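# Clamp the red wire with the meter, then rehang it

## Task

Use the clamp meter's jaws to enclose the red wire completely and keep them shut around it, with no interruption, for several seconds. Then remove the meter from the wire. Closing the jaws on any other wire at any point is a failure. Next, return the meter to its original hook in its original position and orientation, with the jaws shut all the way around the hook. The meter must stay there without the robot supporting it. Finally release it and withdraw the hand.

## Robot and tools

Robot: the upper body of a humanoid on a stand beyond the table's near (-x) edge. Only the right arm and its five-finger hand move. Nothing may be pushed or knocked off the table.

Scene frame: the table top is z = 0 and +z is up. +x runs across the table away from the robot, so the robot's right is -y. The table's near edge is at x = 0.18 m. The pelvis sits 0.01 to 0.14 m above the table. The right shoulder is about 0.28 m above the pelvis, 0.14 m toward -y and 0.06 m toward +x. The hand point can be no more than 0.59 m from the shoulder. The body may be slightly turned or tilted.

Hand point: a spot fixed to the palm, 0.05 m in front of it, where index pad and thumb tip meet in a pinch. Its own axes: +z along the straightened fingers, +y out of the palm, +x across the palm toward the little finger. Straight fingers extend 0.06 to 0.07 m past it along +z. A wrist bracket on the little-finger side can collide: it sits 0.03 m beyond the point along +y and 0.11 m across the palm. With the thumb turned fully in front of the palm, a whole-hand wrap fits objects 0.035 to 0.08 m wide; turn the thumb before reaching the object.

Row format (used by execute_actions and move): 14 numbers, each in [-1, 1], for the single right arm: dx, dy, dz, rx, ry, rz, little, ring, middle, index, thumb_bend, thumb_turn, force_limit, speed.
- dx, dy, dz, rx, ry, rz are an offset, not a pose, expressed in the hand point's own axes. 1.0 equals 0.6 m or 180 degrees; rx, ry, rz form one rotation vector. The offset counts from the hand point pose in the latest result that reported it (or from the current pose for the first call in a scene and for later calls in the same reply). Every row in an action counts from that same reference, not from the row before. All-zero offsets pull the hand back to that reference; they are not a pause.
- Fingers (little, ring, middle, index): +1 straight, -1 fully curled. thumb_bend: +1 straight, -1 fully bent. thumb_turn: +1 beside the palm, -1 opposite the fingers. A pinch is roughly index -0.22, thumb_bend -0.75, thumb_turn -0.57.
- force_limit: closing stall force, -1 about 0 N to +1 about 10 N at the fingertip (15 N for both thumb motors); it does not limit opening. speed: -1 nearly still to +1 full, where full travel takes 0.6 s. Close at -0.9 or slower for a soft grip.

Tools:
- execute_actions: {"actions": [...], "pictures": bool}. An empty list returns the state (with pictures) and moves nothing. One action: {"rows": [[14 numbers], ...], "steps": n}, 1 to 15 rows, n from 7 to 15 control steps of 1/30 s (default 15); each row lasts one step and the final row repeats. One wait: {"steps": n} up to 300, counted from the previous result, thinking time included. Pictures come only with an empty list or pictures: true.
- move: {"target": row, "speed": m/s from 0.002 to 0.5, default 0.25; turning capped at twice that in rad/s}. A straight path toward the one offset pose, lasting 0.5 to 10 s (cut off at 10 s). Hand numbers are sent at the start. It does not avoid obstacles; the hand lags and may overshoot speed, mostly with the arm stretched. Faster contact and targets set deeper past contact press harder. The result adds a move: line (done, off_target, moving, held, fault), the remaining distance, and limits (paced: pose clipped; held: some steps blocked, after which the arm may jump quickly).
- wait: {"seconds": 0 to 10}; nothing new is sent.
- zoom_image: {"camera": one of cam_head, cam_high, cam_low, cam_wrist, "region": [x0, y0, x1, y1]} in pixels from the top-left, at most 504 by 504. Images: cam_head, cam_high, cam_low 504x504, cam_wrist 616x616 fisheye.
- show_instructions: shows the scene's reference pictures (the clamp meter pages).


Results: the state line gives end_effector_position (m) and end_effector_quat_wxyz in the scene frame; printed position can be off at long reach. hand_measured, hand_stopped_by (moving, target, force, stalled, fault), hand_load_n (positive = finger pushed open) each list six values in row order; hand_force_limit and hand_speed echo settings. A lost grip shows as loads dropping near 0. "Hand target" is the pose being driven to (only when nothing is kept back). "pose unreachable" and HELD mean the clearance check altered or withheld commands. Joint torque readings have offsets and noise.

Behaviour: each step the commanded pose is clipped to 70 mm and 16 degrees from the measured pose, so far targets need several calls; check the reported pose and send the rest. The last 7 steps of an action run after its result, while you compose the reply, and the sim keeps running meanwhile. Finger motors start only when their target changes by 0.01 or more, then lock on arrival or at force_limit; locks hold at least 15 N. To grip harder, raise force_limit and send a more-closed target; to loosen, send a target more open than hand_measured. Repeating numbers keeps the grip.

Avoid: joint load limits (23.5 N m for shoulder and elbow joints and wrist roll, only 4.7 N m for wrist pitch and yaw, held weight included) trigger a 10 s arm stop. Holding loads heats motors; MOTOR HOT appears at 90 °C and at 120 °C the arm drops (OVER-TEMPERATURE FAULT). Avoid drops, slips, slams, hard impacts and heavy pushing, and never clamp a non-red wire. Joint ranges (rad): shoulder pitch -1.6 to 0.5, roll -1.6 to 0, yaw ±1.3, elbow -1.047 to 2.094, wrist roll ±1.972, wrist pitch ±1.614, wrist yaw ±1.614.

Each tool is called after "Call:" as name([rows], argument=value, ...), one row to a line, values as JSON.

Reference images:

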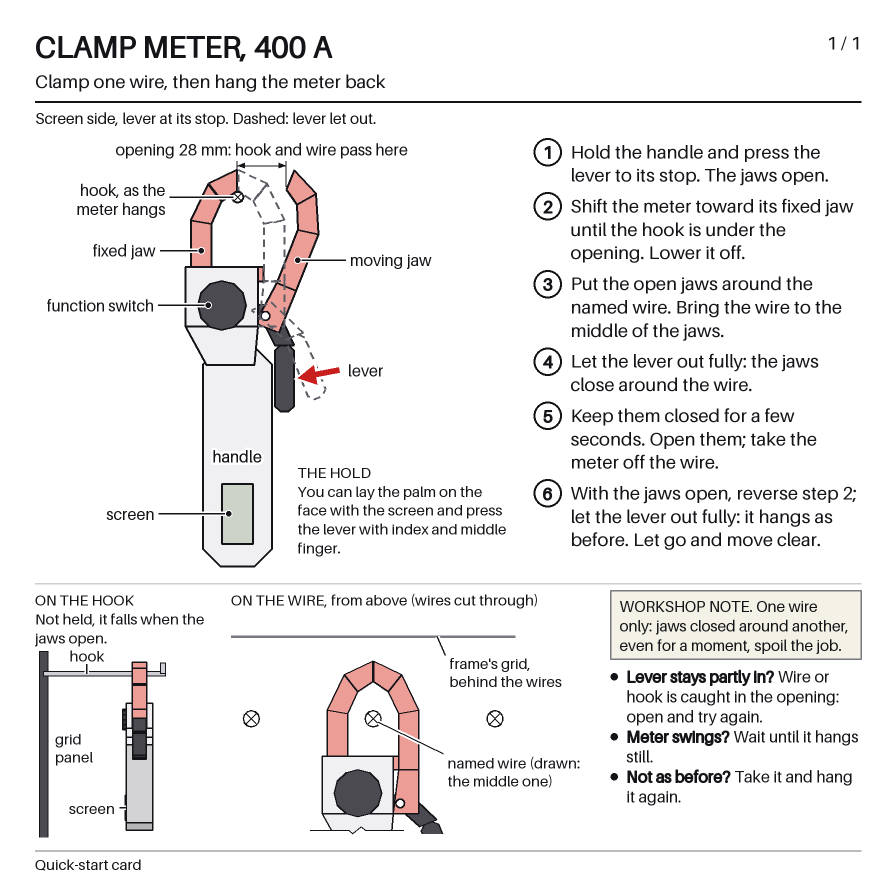

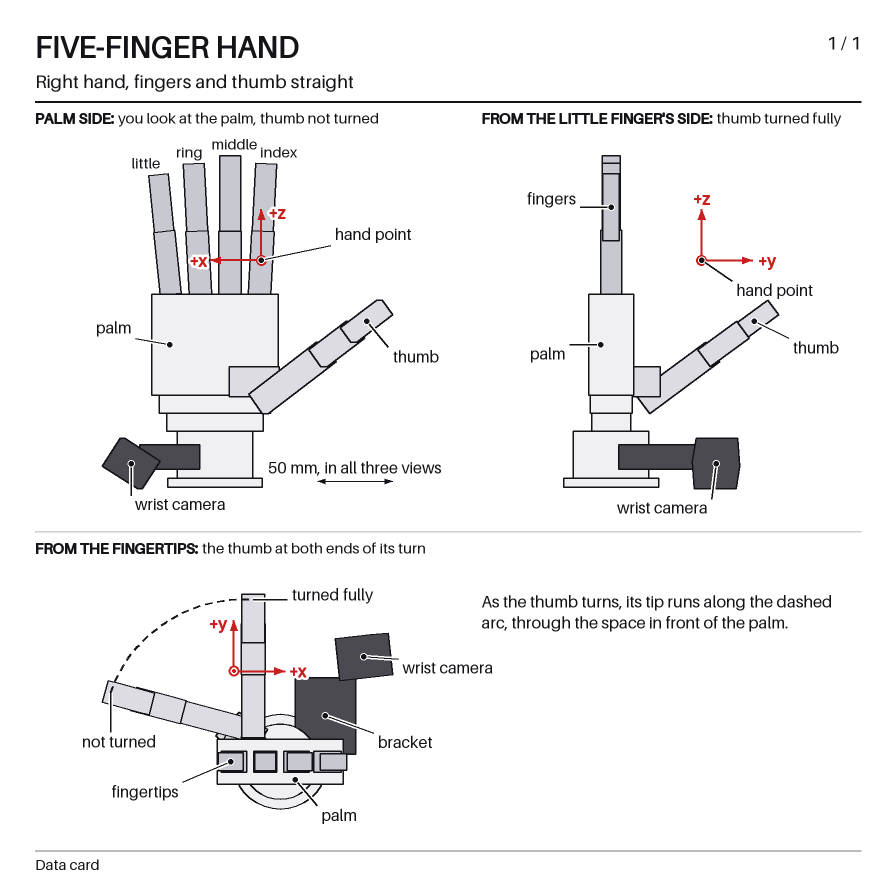

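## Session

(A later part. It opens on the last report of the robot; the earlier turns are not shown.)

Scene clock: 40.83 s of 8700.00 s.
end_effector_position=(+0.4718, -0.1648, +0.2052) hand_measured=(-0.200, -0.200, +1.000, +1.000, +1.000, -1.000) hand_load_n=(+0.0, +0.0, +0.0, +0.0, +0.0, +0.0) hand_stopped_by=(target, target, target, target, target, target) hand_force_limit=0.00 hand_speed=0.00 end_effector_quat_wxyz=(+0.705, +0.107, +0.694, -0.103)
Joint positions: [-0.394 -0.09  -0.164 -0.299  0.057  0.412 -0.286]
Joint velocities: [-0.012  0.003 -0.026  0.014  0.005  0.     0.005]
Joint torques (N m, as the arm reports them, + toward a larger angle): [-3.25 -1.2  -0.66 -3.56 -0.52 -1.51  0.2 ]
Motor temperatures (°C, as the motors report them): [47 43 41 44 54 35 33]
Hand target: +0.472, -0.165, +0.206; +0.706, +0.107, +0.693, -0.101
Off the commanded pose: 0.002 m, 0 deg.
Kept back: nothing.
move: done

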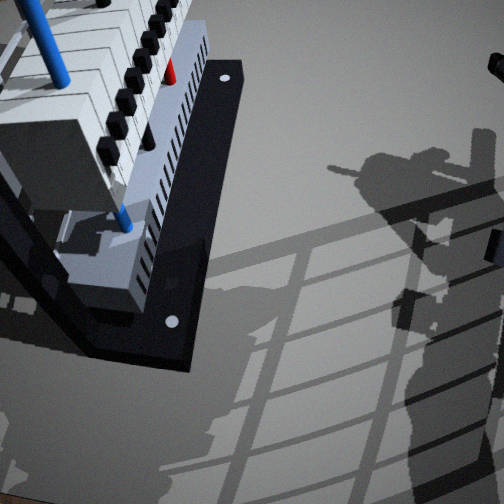

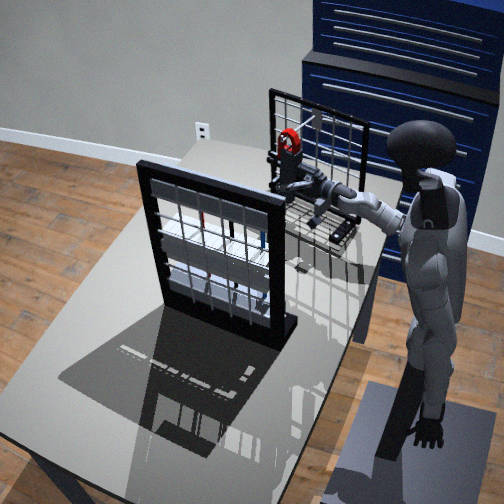

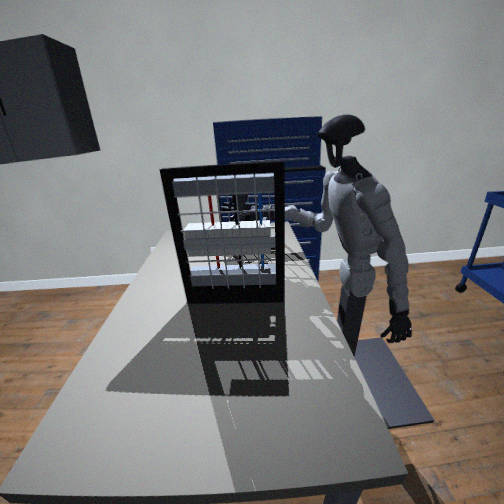

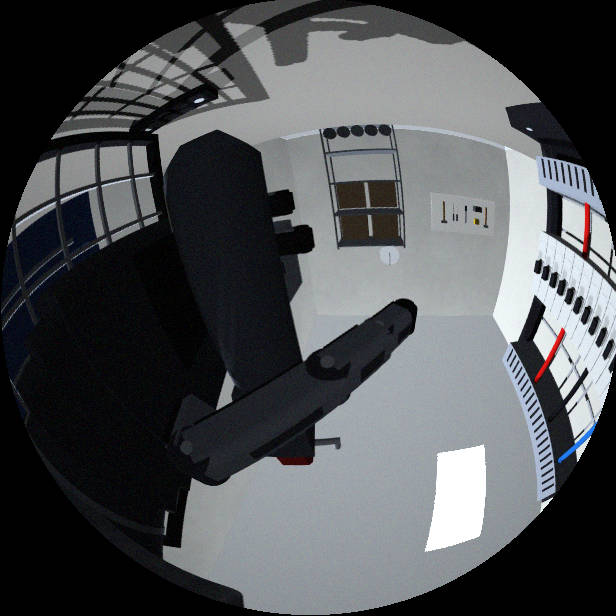

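Call:
move(target=[0,0.006,-0.004,0,0,0,-1,-1,1,1,1,-1,-0.2,-0.5], speed=0.02)

Call:
zoom_image(camera="cam_high", region=[255, 110, 365, 230])

Scene clock: 42.13 s of 8700.00 s.
end_effector_position=(+0.4710, -0.1605, +0.2052) hand_measured=(-0.748, -0.696, +1.000, +1.000, +1.000, -1.000) hand_load_n=(+10.5, +0.5, +0.0, +0.0, +0.0, +0.0) hand_stopped_by=(force, force, target, target, target, target) hand_force_limit=-0.20 hand_speed=-0.50 end_effector_quat_wxyz=(+0.705, +0.107, +0.694, -0.102)
Joint positions: [-0.391 -0.085 -0.147 -0.306  0.056  0.414 -0.301]
Joint velocities: [ 0.005 -0.02   0.     0.002  0.005  0.     0.   ]
Joint torques (N m, as the arm reports them, + toward a larger angle): [-3.03 -1.24 -0.05 -3.92 -0.81 -1.32 -0.02]
Motor temperatures (°C, as the motors report them): [47 43 41 45 54 35 33]
Hand target: +0.471, -0.161, +0.205; +0.705, +0.107, +0.694, -0.103
Off the commanded pose: 0.000 m, 0 deg.
Kept back: nothing.
move: done

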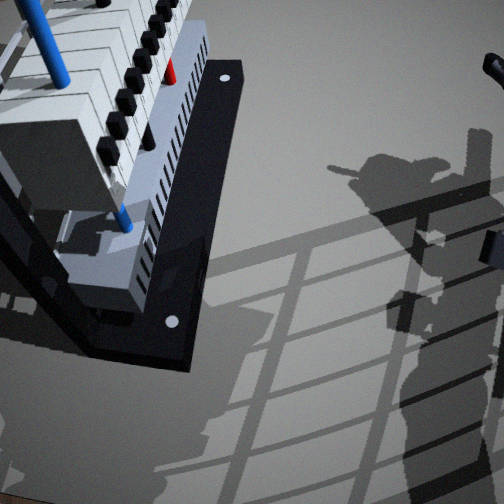

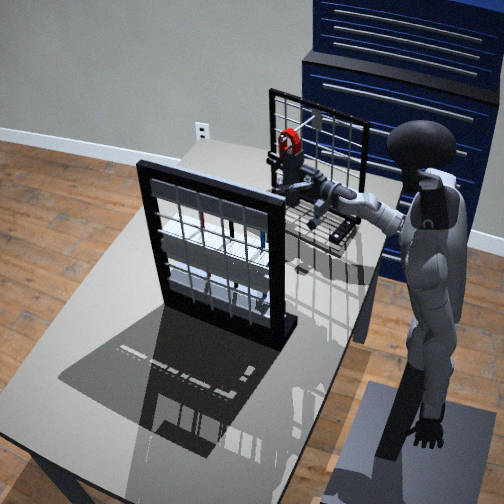

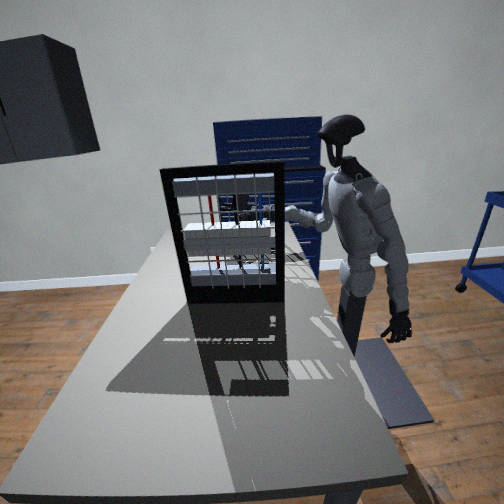

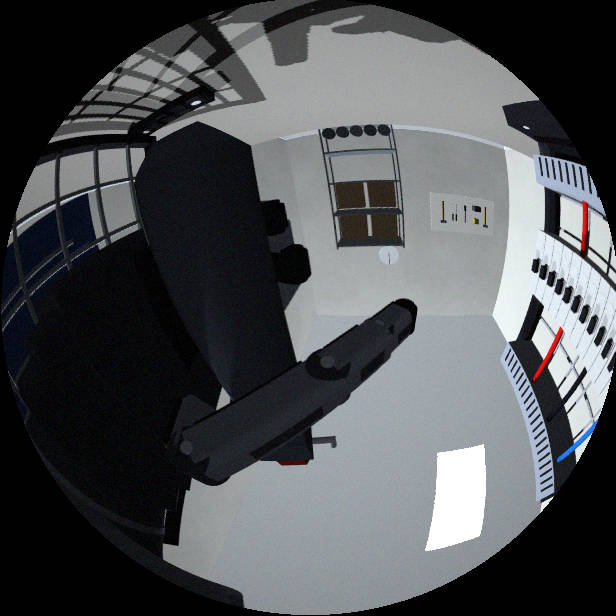

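Region (255, 110, 365, 230) of cam_high's 504x504 image, scaled by 4.200, with more detail than that image has; it fills the left 462 columns of this view, and the rest is white.

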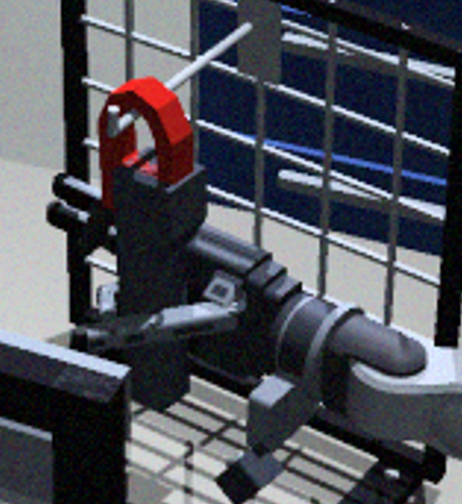

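Call:
move(target=[0,0,0,0,0,0,-1,-0.95,1,1,-1,-1,0.2,-0.6], speed=0.02)

Call:
zoom_image(camera="cam_high", region=[255, 110, 365, 230])

Scene clock: 47.10 s of 8700.00 s.
end_effector_position=(+0.4710, -0.1596, +0.2052) hand_measured=(-0.748, -0.714, +1.000, +1.000, -0.558, -1.000) hand_load_n=(+9.5, +7.0, +0.0, +0.0, +8.5, +3.5) hand_stopped_by=(force, force, target, target, force, target) hand_force_limit=0.20 hand_speed=-0.60 end_effector_quat_wxyz=(+0.705, +0.106, +0.694, -0.101)
Joint positions: [-0.391 -0.085 -0.146 -0.306  0.056  0.414 -0.3  ]
Joint velocities: [-0.005 -0.005 -0.012 -0.018  0.     0.     0.   ]
Joint torques (N m, as the arm reports them, + toward a larger angle): [-3.15 -1.43 -0.42 -3.69 -0.84 -1.34  0.  ]
Motor temperatures (°C, as the motors report them): [48 43 41 45 54 35 33]
Hand target: +0.471, -0.160, +0.205; +0.705, +0.107, +0.694, -0.102
Off the commanded pose: 0.001 m, 0 deg.
Kept back: nothing.
move: done

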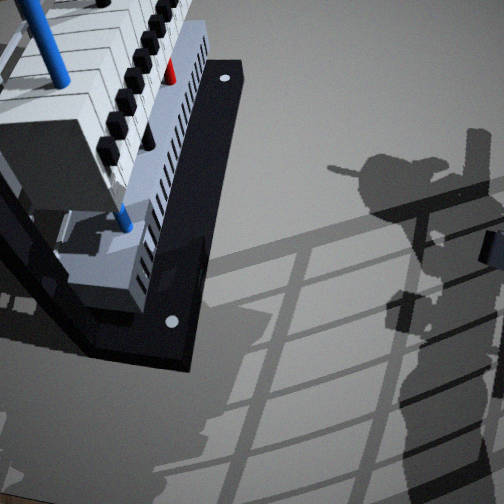

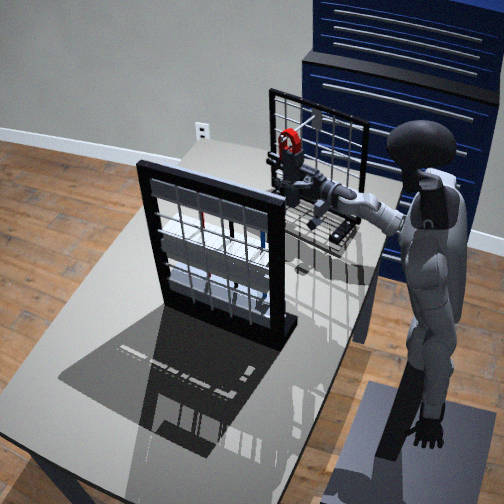

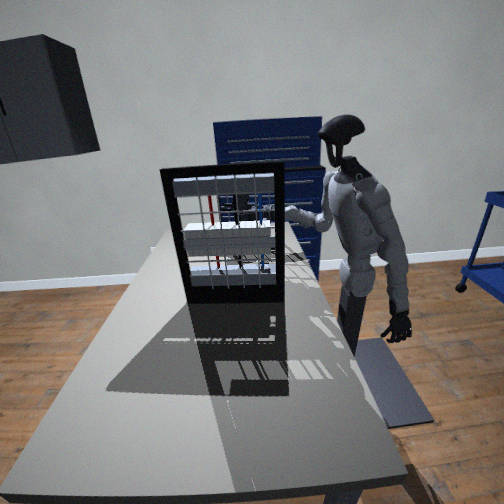

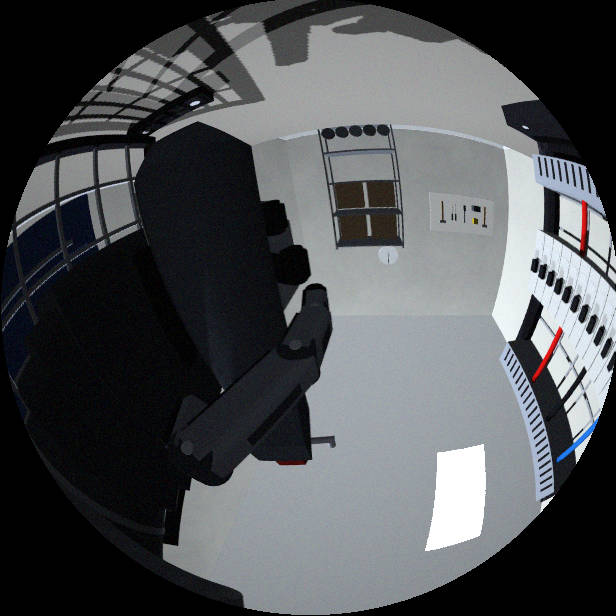

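Region (255, 110, 365, 230) of cam_high's 504x504 image, scaled by 4.200, with more detail than that image has; it fills the left 462 columns of this view, and the rest is white.

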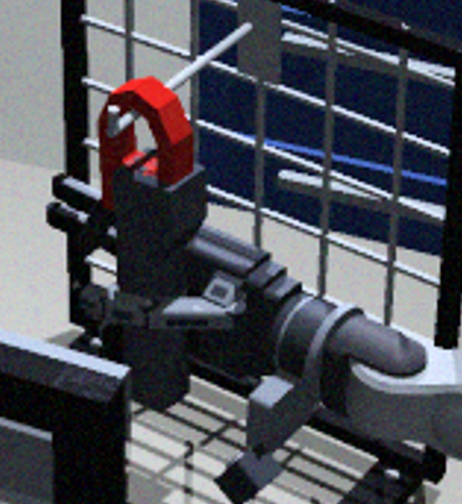

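Call:
move(target=[0,0,0,0,0,0,-1,-0.95,-1,-1,-1,-1,0.4,-0.3], speed=0.02)

Call:
zoom_image(camera="cam_high", region=[255, 110, 365, 230])

Scene clock: 48.80 s of 8700.00 s.
end_effector_position=(+0.4709, -0.1596, +0.2049) hand_measured=(-0.748, -0.714, -0.262, -0.276, -0.556, -1.000) hand_load_n=(+9.5, +6.0, +11.0, +8.5, +10.0, +3.0) hand_stopped_by=(force, force, force, force, force, target) hand_force_limit=0.40 hand_speed=-0.30 end_effector_quat_wxyz=(+0.705, +0.106, +0.694, -0.101)
Joint positions: [-0.391 -0.085 -0.145 -0.305  0.056  0.414 -0.3  ]
Joint velocities: [-0.002 -0.012  0.011  0.005  0.009  0.     0.   ]
Joint torques (N m, as the arm reports them, + toward a larger angle): [-3.2  -1.3  -0.29 -3.69 -0.69 -1.39  0.03]
Motor temperatures (°C, as the motors report them): [48 43 41 45 54 35 33]
Hand target: +0.471, -0.160, +0.205; +0.705, +0.106, +0.694, -0.101
Off the commanded pose: 0.000 m, 0 deg.
Kept back: nothing.
move: done

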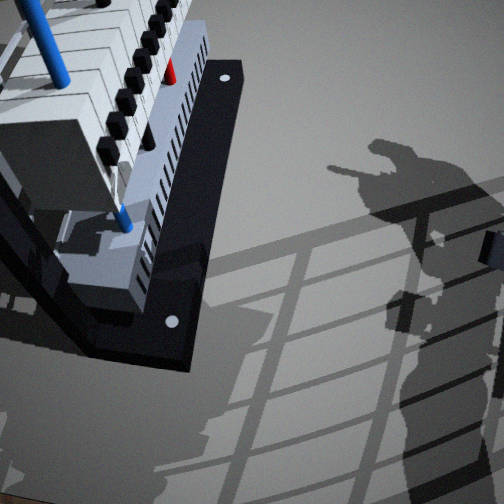

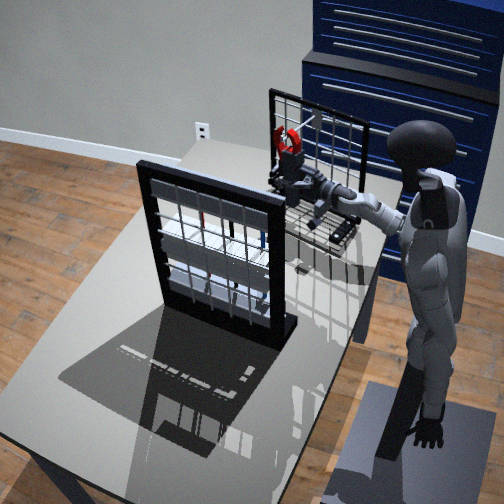

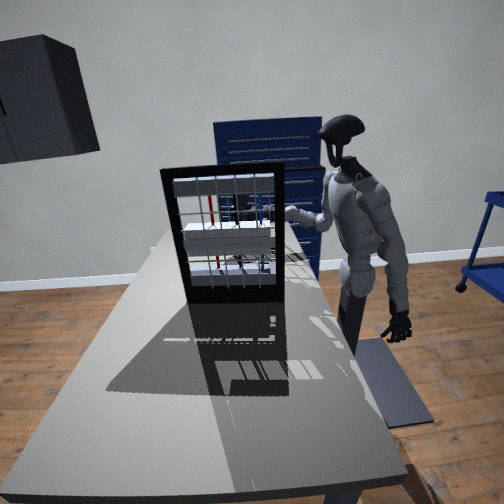

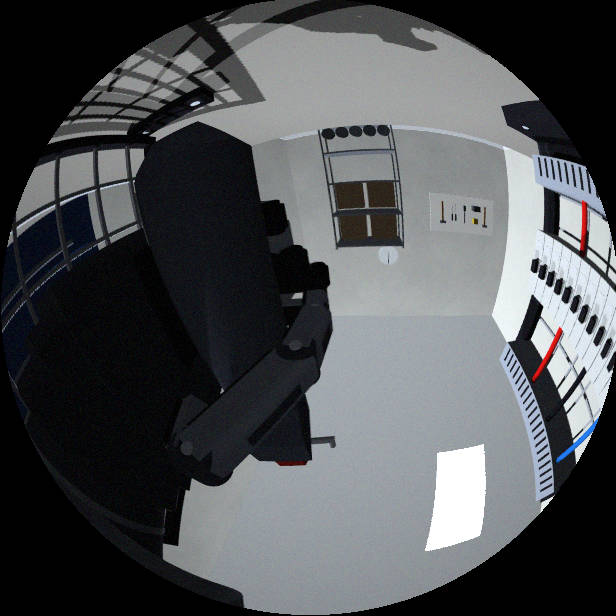

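Region (255, 110, 365, 230) of cam_high's 504x504 image, scaled by 4.200, with more detail than that image has; it fills the left 462 columns of this view, and the rest is white.

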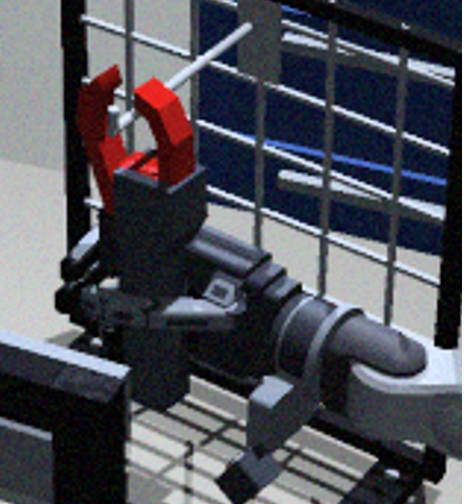

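Call:
zoom_image(camera="cam_high", region=[262, 115, 322, 205])

Call:
zoom_image(camera="cam_wrist", region=[240, 180, 380, 380])

Region (262, 115, 322, 205) of cam_high's 504x504 image, scaled by 5.600, with more detail than that image has.

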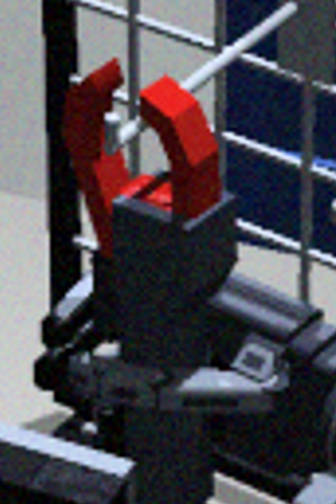

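Region (240, 180, 380, 380) of cam_wrist's 616x616 image, scaled by 2.520, with more detail than that image has; it fills the left 353 columns of this view, and the rest is white.

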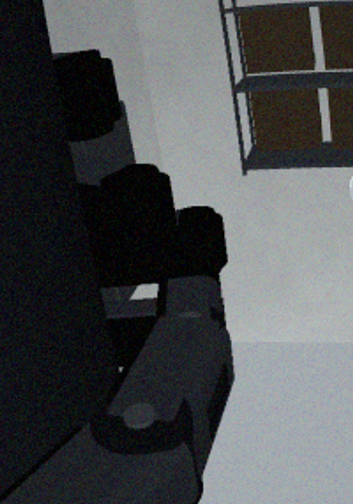

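Call:
move(target=[0,0,-0.0217,0,0,0,-1,-0.95,-1,-1,-1,-1,0.4,-0.3], speed=0.04)

Call:
zoom_image(camera="cam_high", region=[262, 115, 322, 205])

Scene clock: 50.67 s of 8700.00 s.
end_effector_position=(+0.4587, -0.1561, +0.2055) hand_measured=(-0.748, -0.714, -0.262, -0.276, -0.556, -1.000) hand_load_n=(+9.5, +6.0, +11.0, +8.5, +10.0, +3.0) hand_stopped_by=(force, force, force, force, force, target) hand_force_limit=0.40 hand_speed=-0.30 end_effector_quat_wxyz=(+0.705, +0.106, +0.694, -0.100)
Joint positions: [-0.333 -0.072 -0.122 -0.382  0.055  0.431 -0.311]
Joint velocities: [ 0.003 -0.008  0.006  0.008  0.009  0.    -0.001]
Joint torques (N m, as the arm reports them, + toward a larger angle): [-3.27 -1.33 -0.12 -4.73 -0.99 -1.94 -0.04]
Motor temperatures (°C, as the motors report them): [49 43 41 45 54 36 33]
Hand target: +0.458, -0.156, +0.205; +0.705, +0.106, +0.694, -0.101
Off the commanded pose: 0.001 m, 0 deg.
Kept back: nothing.
move: done

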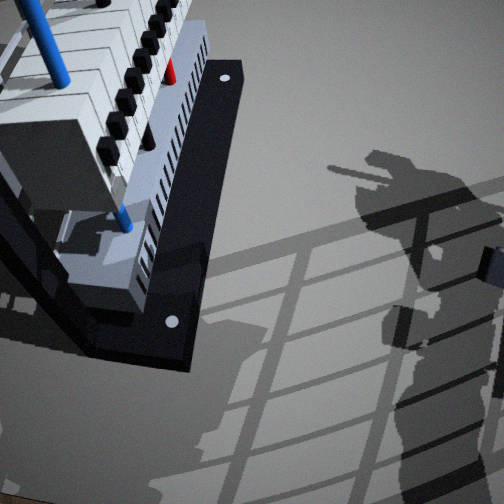

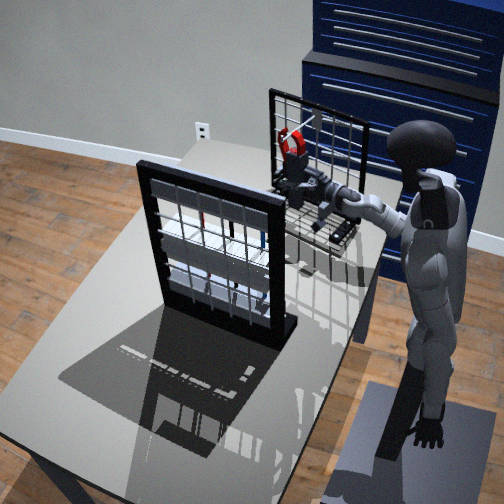

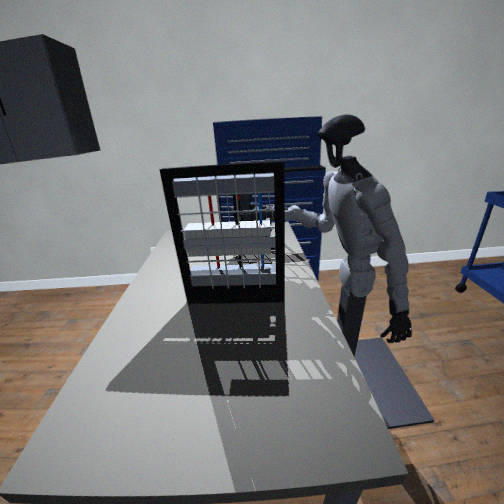

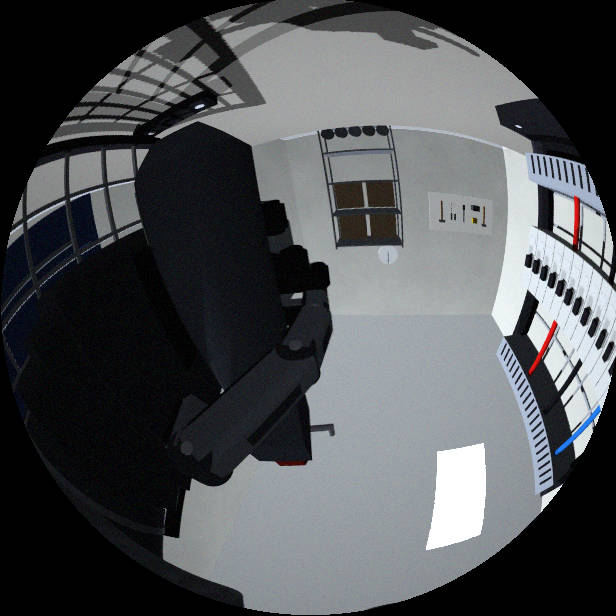

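Region (262, 115, 322, 205) of cam_high's 504x504 image, scaled by 5.600, with more detail than that image has.

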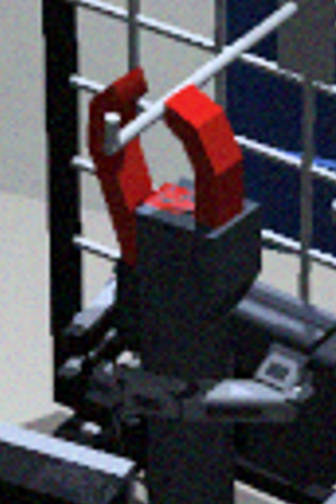

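Call:
move(target=[0.062,0,0,0,0,0,-1,-0.95,-1,-1,-1,-1,0.4,-0.3], speed=0.06)

Call:
zoom_image(camera="cam_high", region=[255, 110, 365, 230])

Scene clock: 51.83 s of 8700.00 s.
end_effector_position=(+0.4582, -0.1564, +0.1682) hand_measured=(-0.748, -0.714, -0.262, -0.276, -0.556, -1.000) hand_load_n=(+9.5, +6.0, +11.0, +8.5, +10.0, +3.0) hand_stopped_by=(force, force, force, force, force, target) hand_force_limit=0.40 hand_speed=-0.30 end_effector_quat_wxyz=(+0.704, +0.107, +0.695, -0.099)
Joint positions: [-0.285 -0.062 -0.103 -0.163  0.048  0.166 -0.306]
Joint velocities: [ 0.002 -0.009  0.    -0.008  0.008 -0.007  0.   ]
Joint torques (N m, as the arm reports them, + toward a larger angle): [-3.22 -1.37  0.03 -4.62 -0.94 -2.03  0.07]
Motor temperatures (°C, as the motors report them): [49 43 41 45 54 36 33]
Hand target: +0.458, -0.155, +0.168; +0.705, +0.106, +0.694, -0.099
Off the commanded pose: 0.001 m, 0 deg.
Kept back: nothing.
move: done

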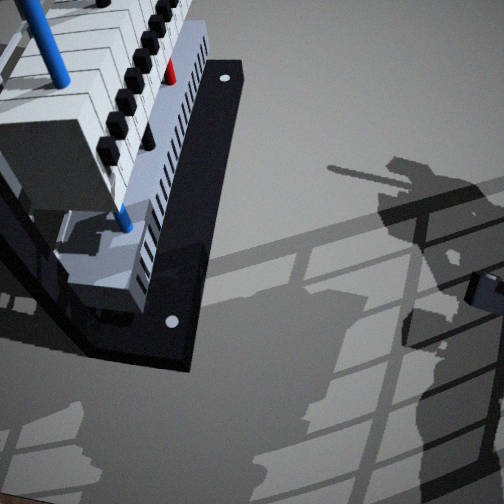

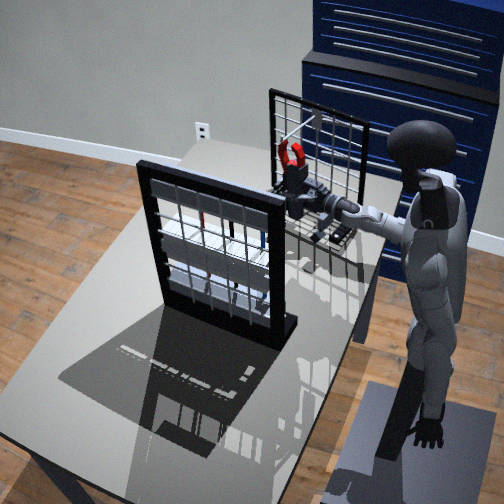

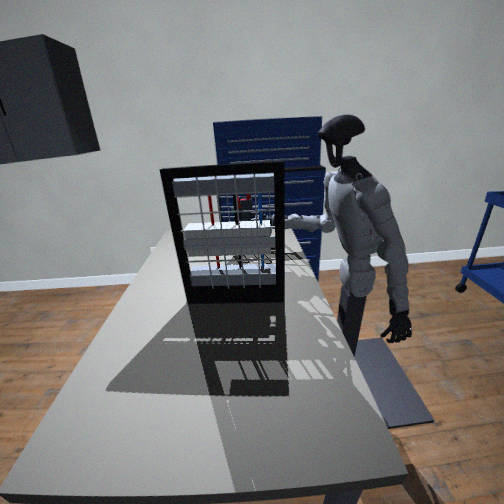

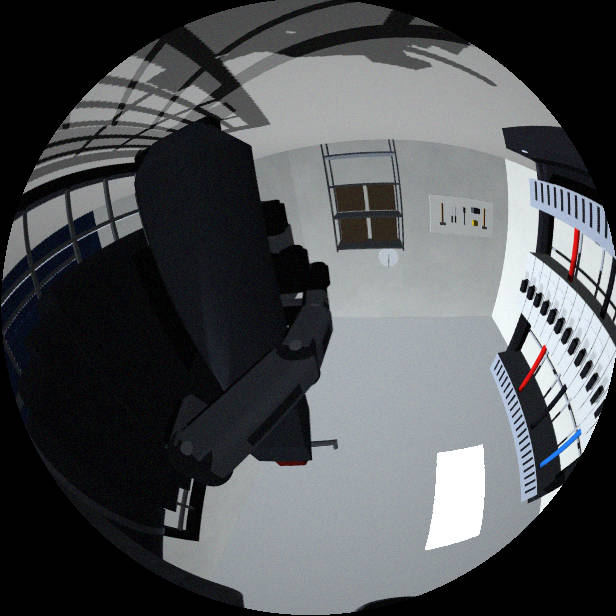

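Region (255, 110, 365, 230) of cam_high's 504x504 image, scaled by 4.200, with more detail than that image has; it fills the left 462 columns of this view, and the rest is white.

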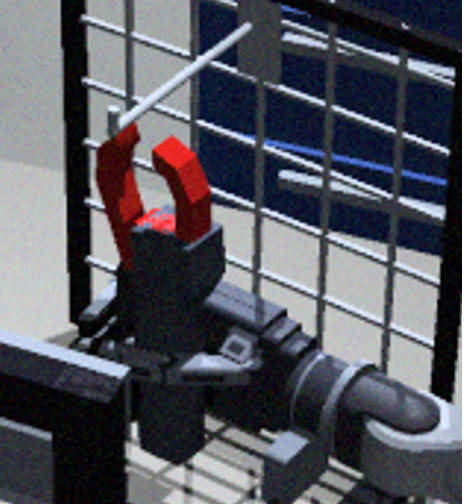

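Call:
move(target=[-0.0087,0.2013,-0.005,-0.0611,-0.0547,-0.5013,-1,-0.95,-1,-1,-1,-1,0.4,-0.3], speed=0.3)

Scene clock: 61.43 s of 8700.00 s.
end_effector_position=(+0.4906, -0.0327, +0.1680) hand_measured=(-0.748, -0.714, -0.262, -0.276, -0.556, -1.000) hand_load_n=(+9.5, +6.0, +11.0, +8.5, +10.0, +3.0) hand_stopped_by=(force, force, force, force, force, target) hand_force_limit=0.40 hand_speed=-0.30 end_effector_quat_wxyz=(+0.485, -0.500, +0.513, -0.502)
Joint positions: [-1.142 -0.522  1.094 -0.154 -0.906  1.344  0.369]
Joint velocities: [ 0.006  0.     0.006 -0.003  0.009  0.002  0.   ]
Joint torques (N m, as the arm reports them, + toward a larger angle): [-5.4  -1.26 -3.98 -1.9  -1.87  0.16 -0.96]
Motor temperatures (°C, as the motors report them): [51 43 41 46 54 38 34]
Hand target: +0.491, -0.033, +0.168; +0.484, -0.500, +0.513, -0.503
Off the commanded pose: 0.010 m, 2 deg.
Kept back: nothing.
After step 90, 3.43 s passed at rest.
move: off_target

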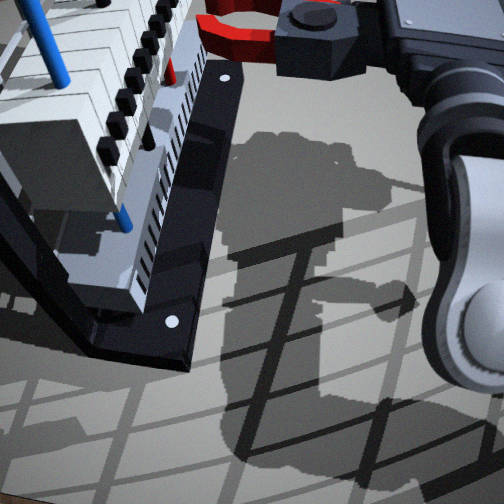

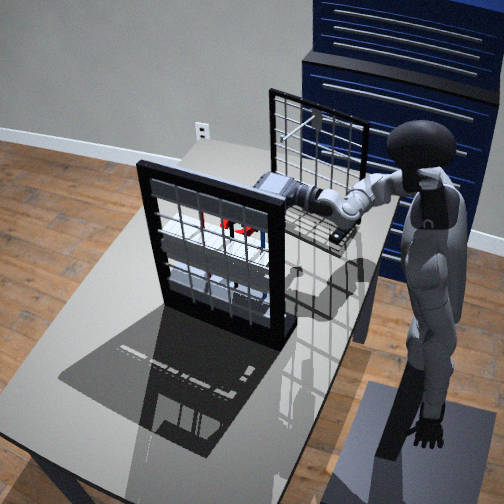

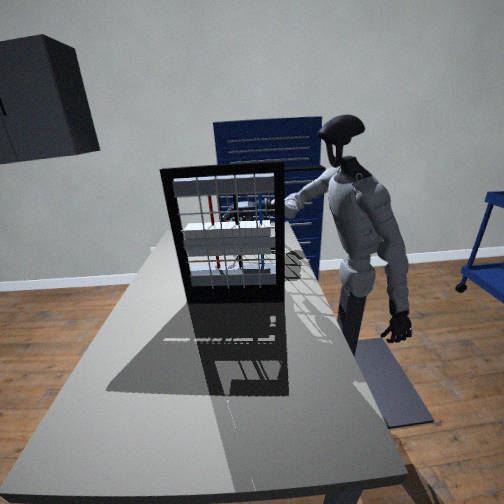

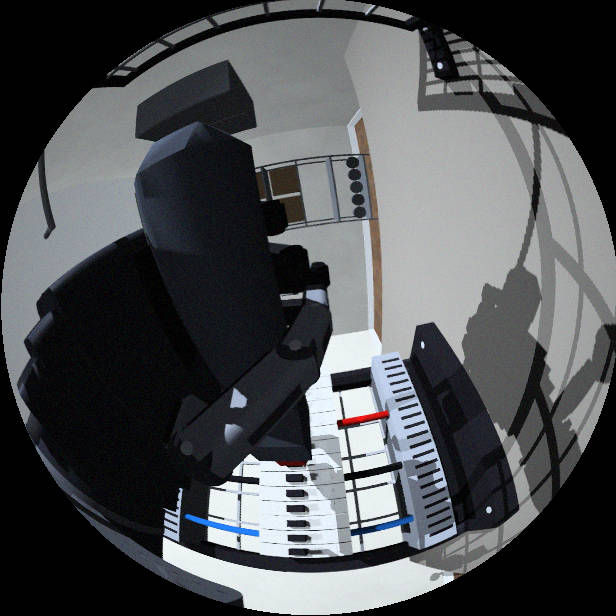

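Call:
move(target=[-0.04,-0.1475,0.085,0,0,0,-1,-0.95,-1,-1,-1,-1,0.4,-0.3], speed=0.12)

Call:
zoom_image(camera="cam_low", region=[170, 165, 290, 245])

Call:
zoom_image(camera="cam_high", region=[150, 110, 350, 270])

Scene clock: 64.37 s of 8700.00 s.
end_effector_position=(+0.5455, -0.0134, +0.2563) hand_measured=(-0.748, -0.714, -0.262, -0.276, -0.556, -1.000) hand_load_n=(+9.5, +6.0, +11.0, +8.5, +10.0, +3.0) hand_stopped_by=(force, force, force, force, force, target) hand_force_limit=0.40 hand_speed=-0.30 end_effector_quat_wxyz=(+0.484, -0.499, +0.510, -0.506)
Joint positions: [-1.527 -0.444  0.982  0.23  -0.769  1.116  0.511]
Joint velocities: [-0.009  0.002 -0.003 -0.011  0.009 -0.002  0.   ]
Joint torques (N m, as the arm reports them, + toward a larger angle): [-6.29 -1.76 -4.21 -1.56 -1.54 -0.09 -1.01]
Motor temperatures (°C, as the motors report them): [53 43 42 45 54 37 34]
Hand target: +0.545, -0.013, +0.255; +0.483, -0.501, +0.512, -0.503
Off the commanded pose: 0.004 m, 1 deg.
Kept back: nothing.
move: off_target

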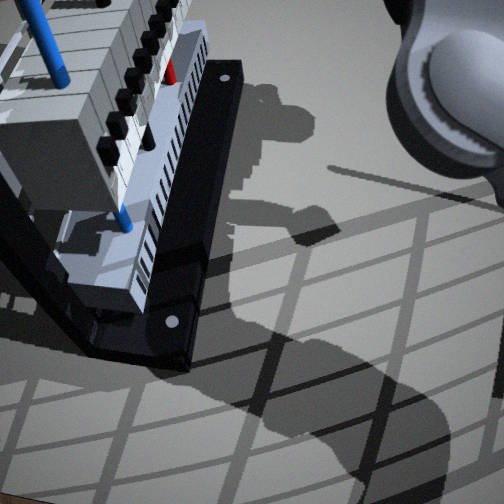

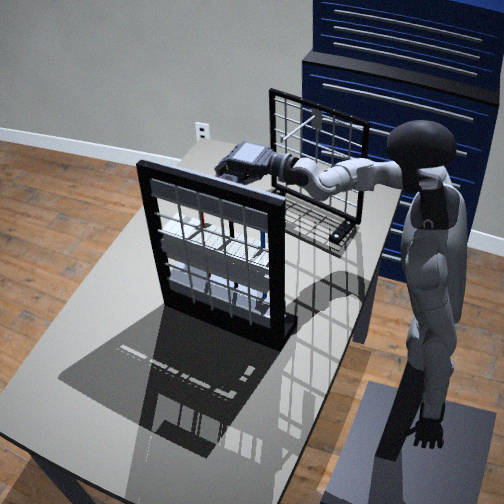

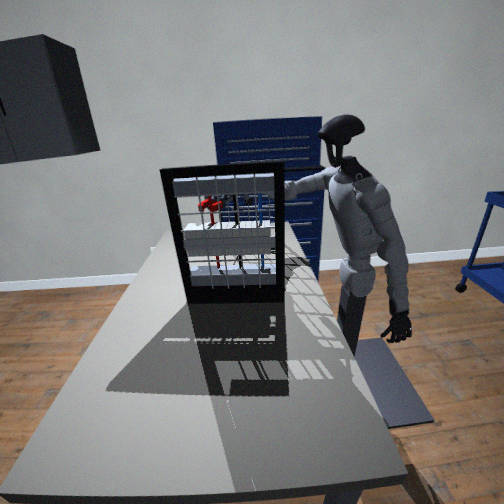

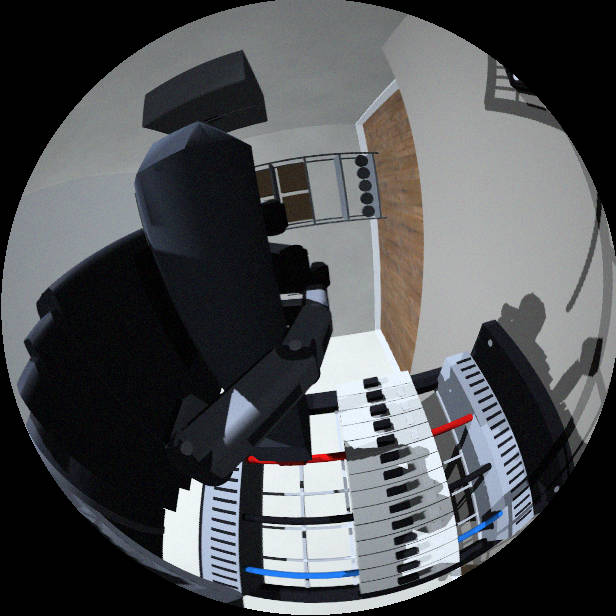

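Region (170, 165, 290, 245) of cam_low's 504x504 image, scaled by 4.200, with more detail than that image has.

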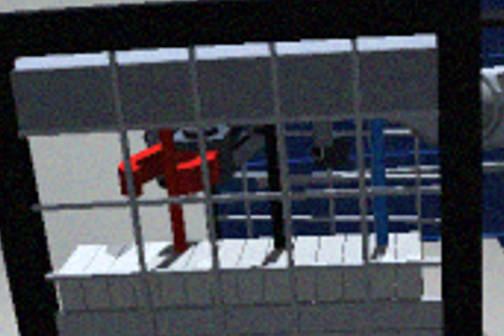

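Region (150, 110, 350, 270) of cam_high's 504x504 image, scaled by 2.520, with more detail than that image has; it fills the top 403 rows of this view, and the rest is white.

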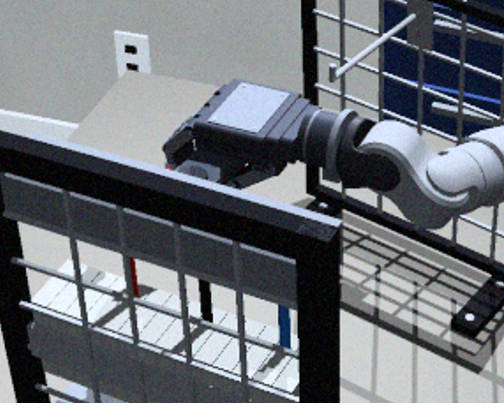

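Call:
zoom_image(camera="cam_low", region=[190, 190, 240, 230])

Call:
zoom_image(camera="cam_wrist", region=[190, 380, 410, 600])

Region (190, 190, 240, 230) of cam_low's 504x504 image, scaled by 10.080, with more detail than that image has; it fills the top 403 rows of this view, and the rest is white.

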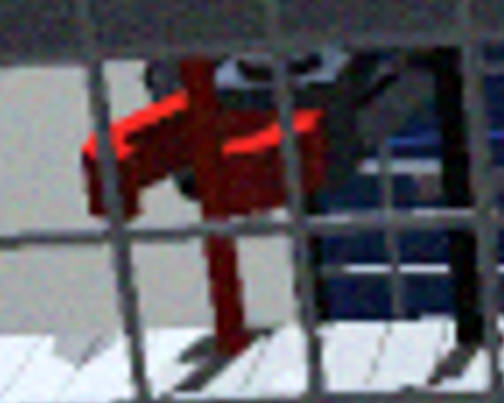

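Region (190, 380, 410, 600) of cam_wrist's 616x616 image, scaled by 2.291, with more detail than that image has.

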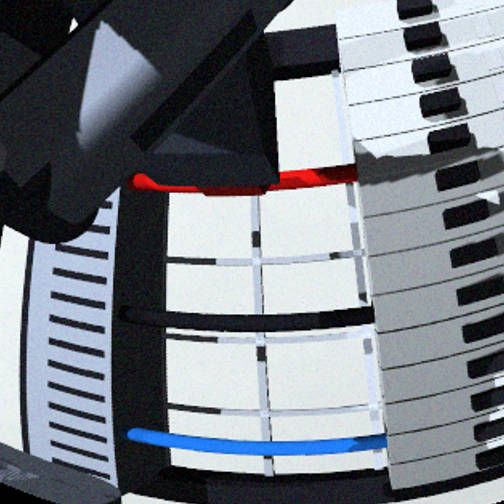

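Call:
move(target=[-0.04,0,-0.0217,0,0,0,-1,-0.95,-1,-1,-1,-1,0.4,-0.3], speed=0.06)

Call:
zoom_image(camera="cam_low", region=[190, 190, 240, 230])

Call:
zoom_image(camera="cam_wrist", region=[190, 380, 410, 600])

Scene clock: 66.80 s of 8700.00 s.
end_effector_position=(+0.5334, +0.0125, +0.2560) hand_measured=(-0.748, -0.714, -0.262, -0.276, -0.556, -1.000) hand_load_n=(+9.5, +6.0, +11.0, +8.5, +10.0, +3.0) hand_stopped_by=(force, force, force, force, force, target) hand_force_limit=0.40 hand_speed=-0.30 end_effector_quat_wxyz=(+0.485, -0.501, +0.510, -0.504)
Joint positions: [-1.572 -0.358  1.05   0.239 -0.793  1.219  0.549]
Joint velocities: [-0.002 -0.003 -0.014  0.006 -0.005  0.01   0.   ]
Joint torques (N m, as the arm reports them, + toward a larger angle): [-6.26 -1.76 -3.64 -1.55 -1.9   0.17 -0.94]
Motor temperatures (°C, as the motors report them): [55 44 42 45 54 36 35]
Hand target: +0.534, +0.011, +0.257; +0.483, -0.499, +0.510, -0.506
Off the commanded pose: 0.002 m, 0 deg.
Kept back: nothing.
move: done

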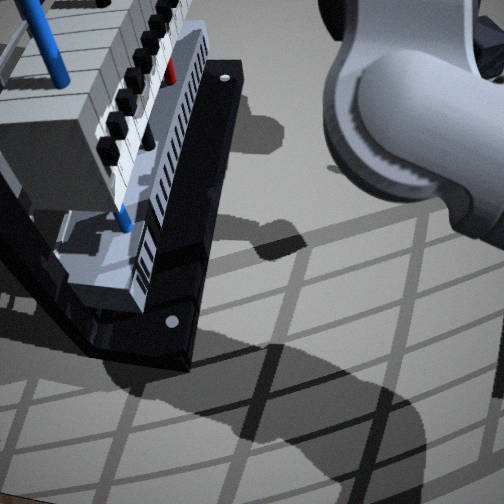

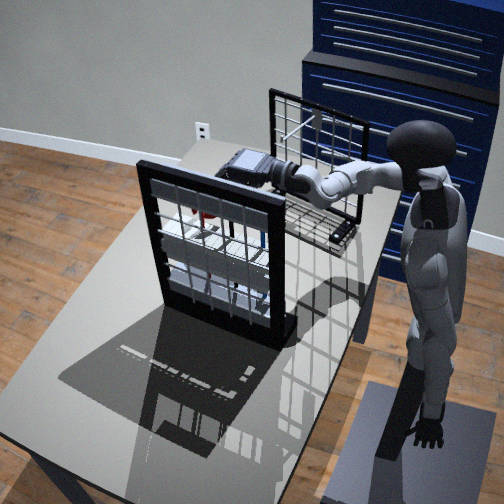

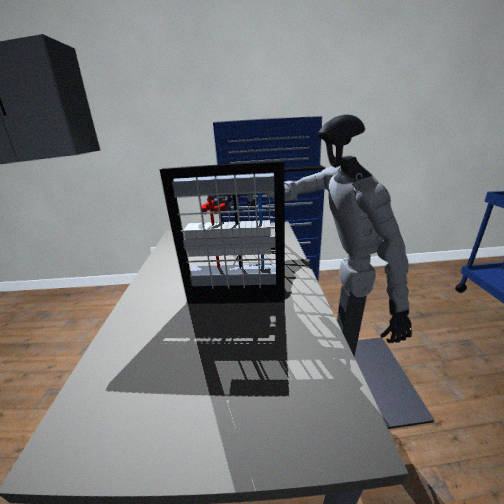

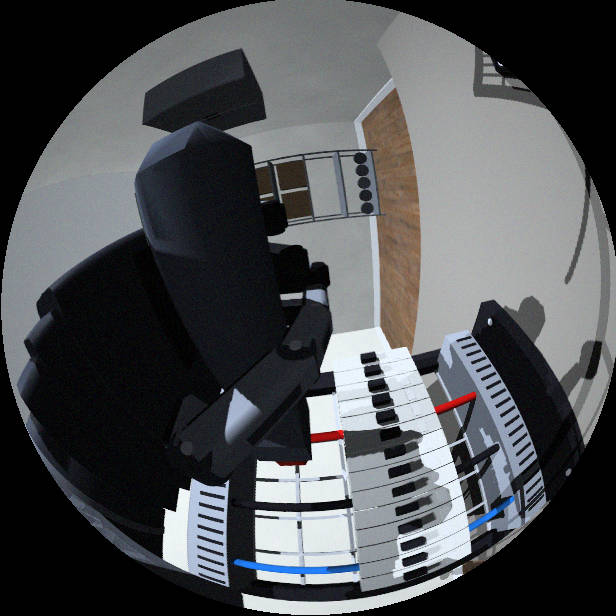

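Region (190, 190, 240, 230) of cam_low's 504x504 image, scaled by 10.080, with more detail than that image has; it fills the top 403 rows of this view, and the rest is white.

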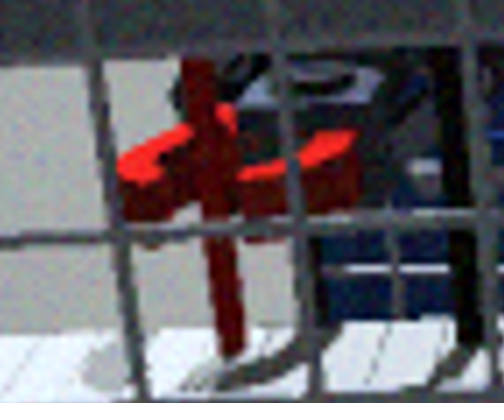

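Region (190, 380, 410, 600) of cam_wrist's 616x616 image, scaled by 2.291, with more detail than that image has.

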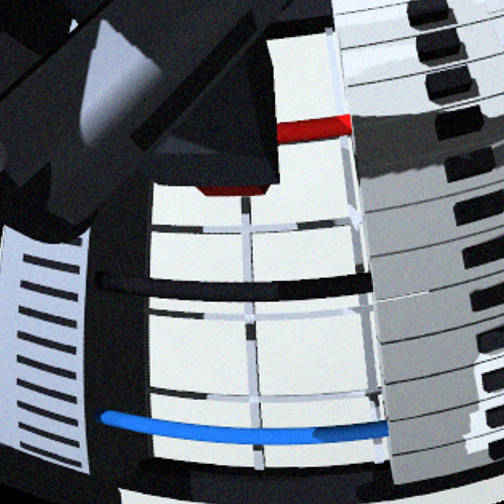

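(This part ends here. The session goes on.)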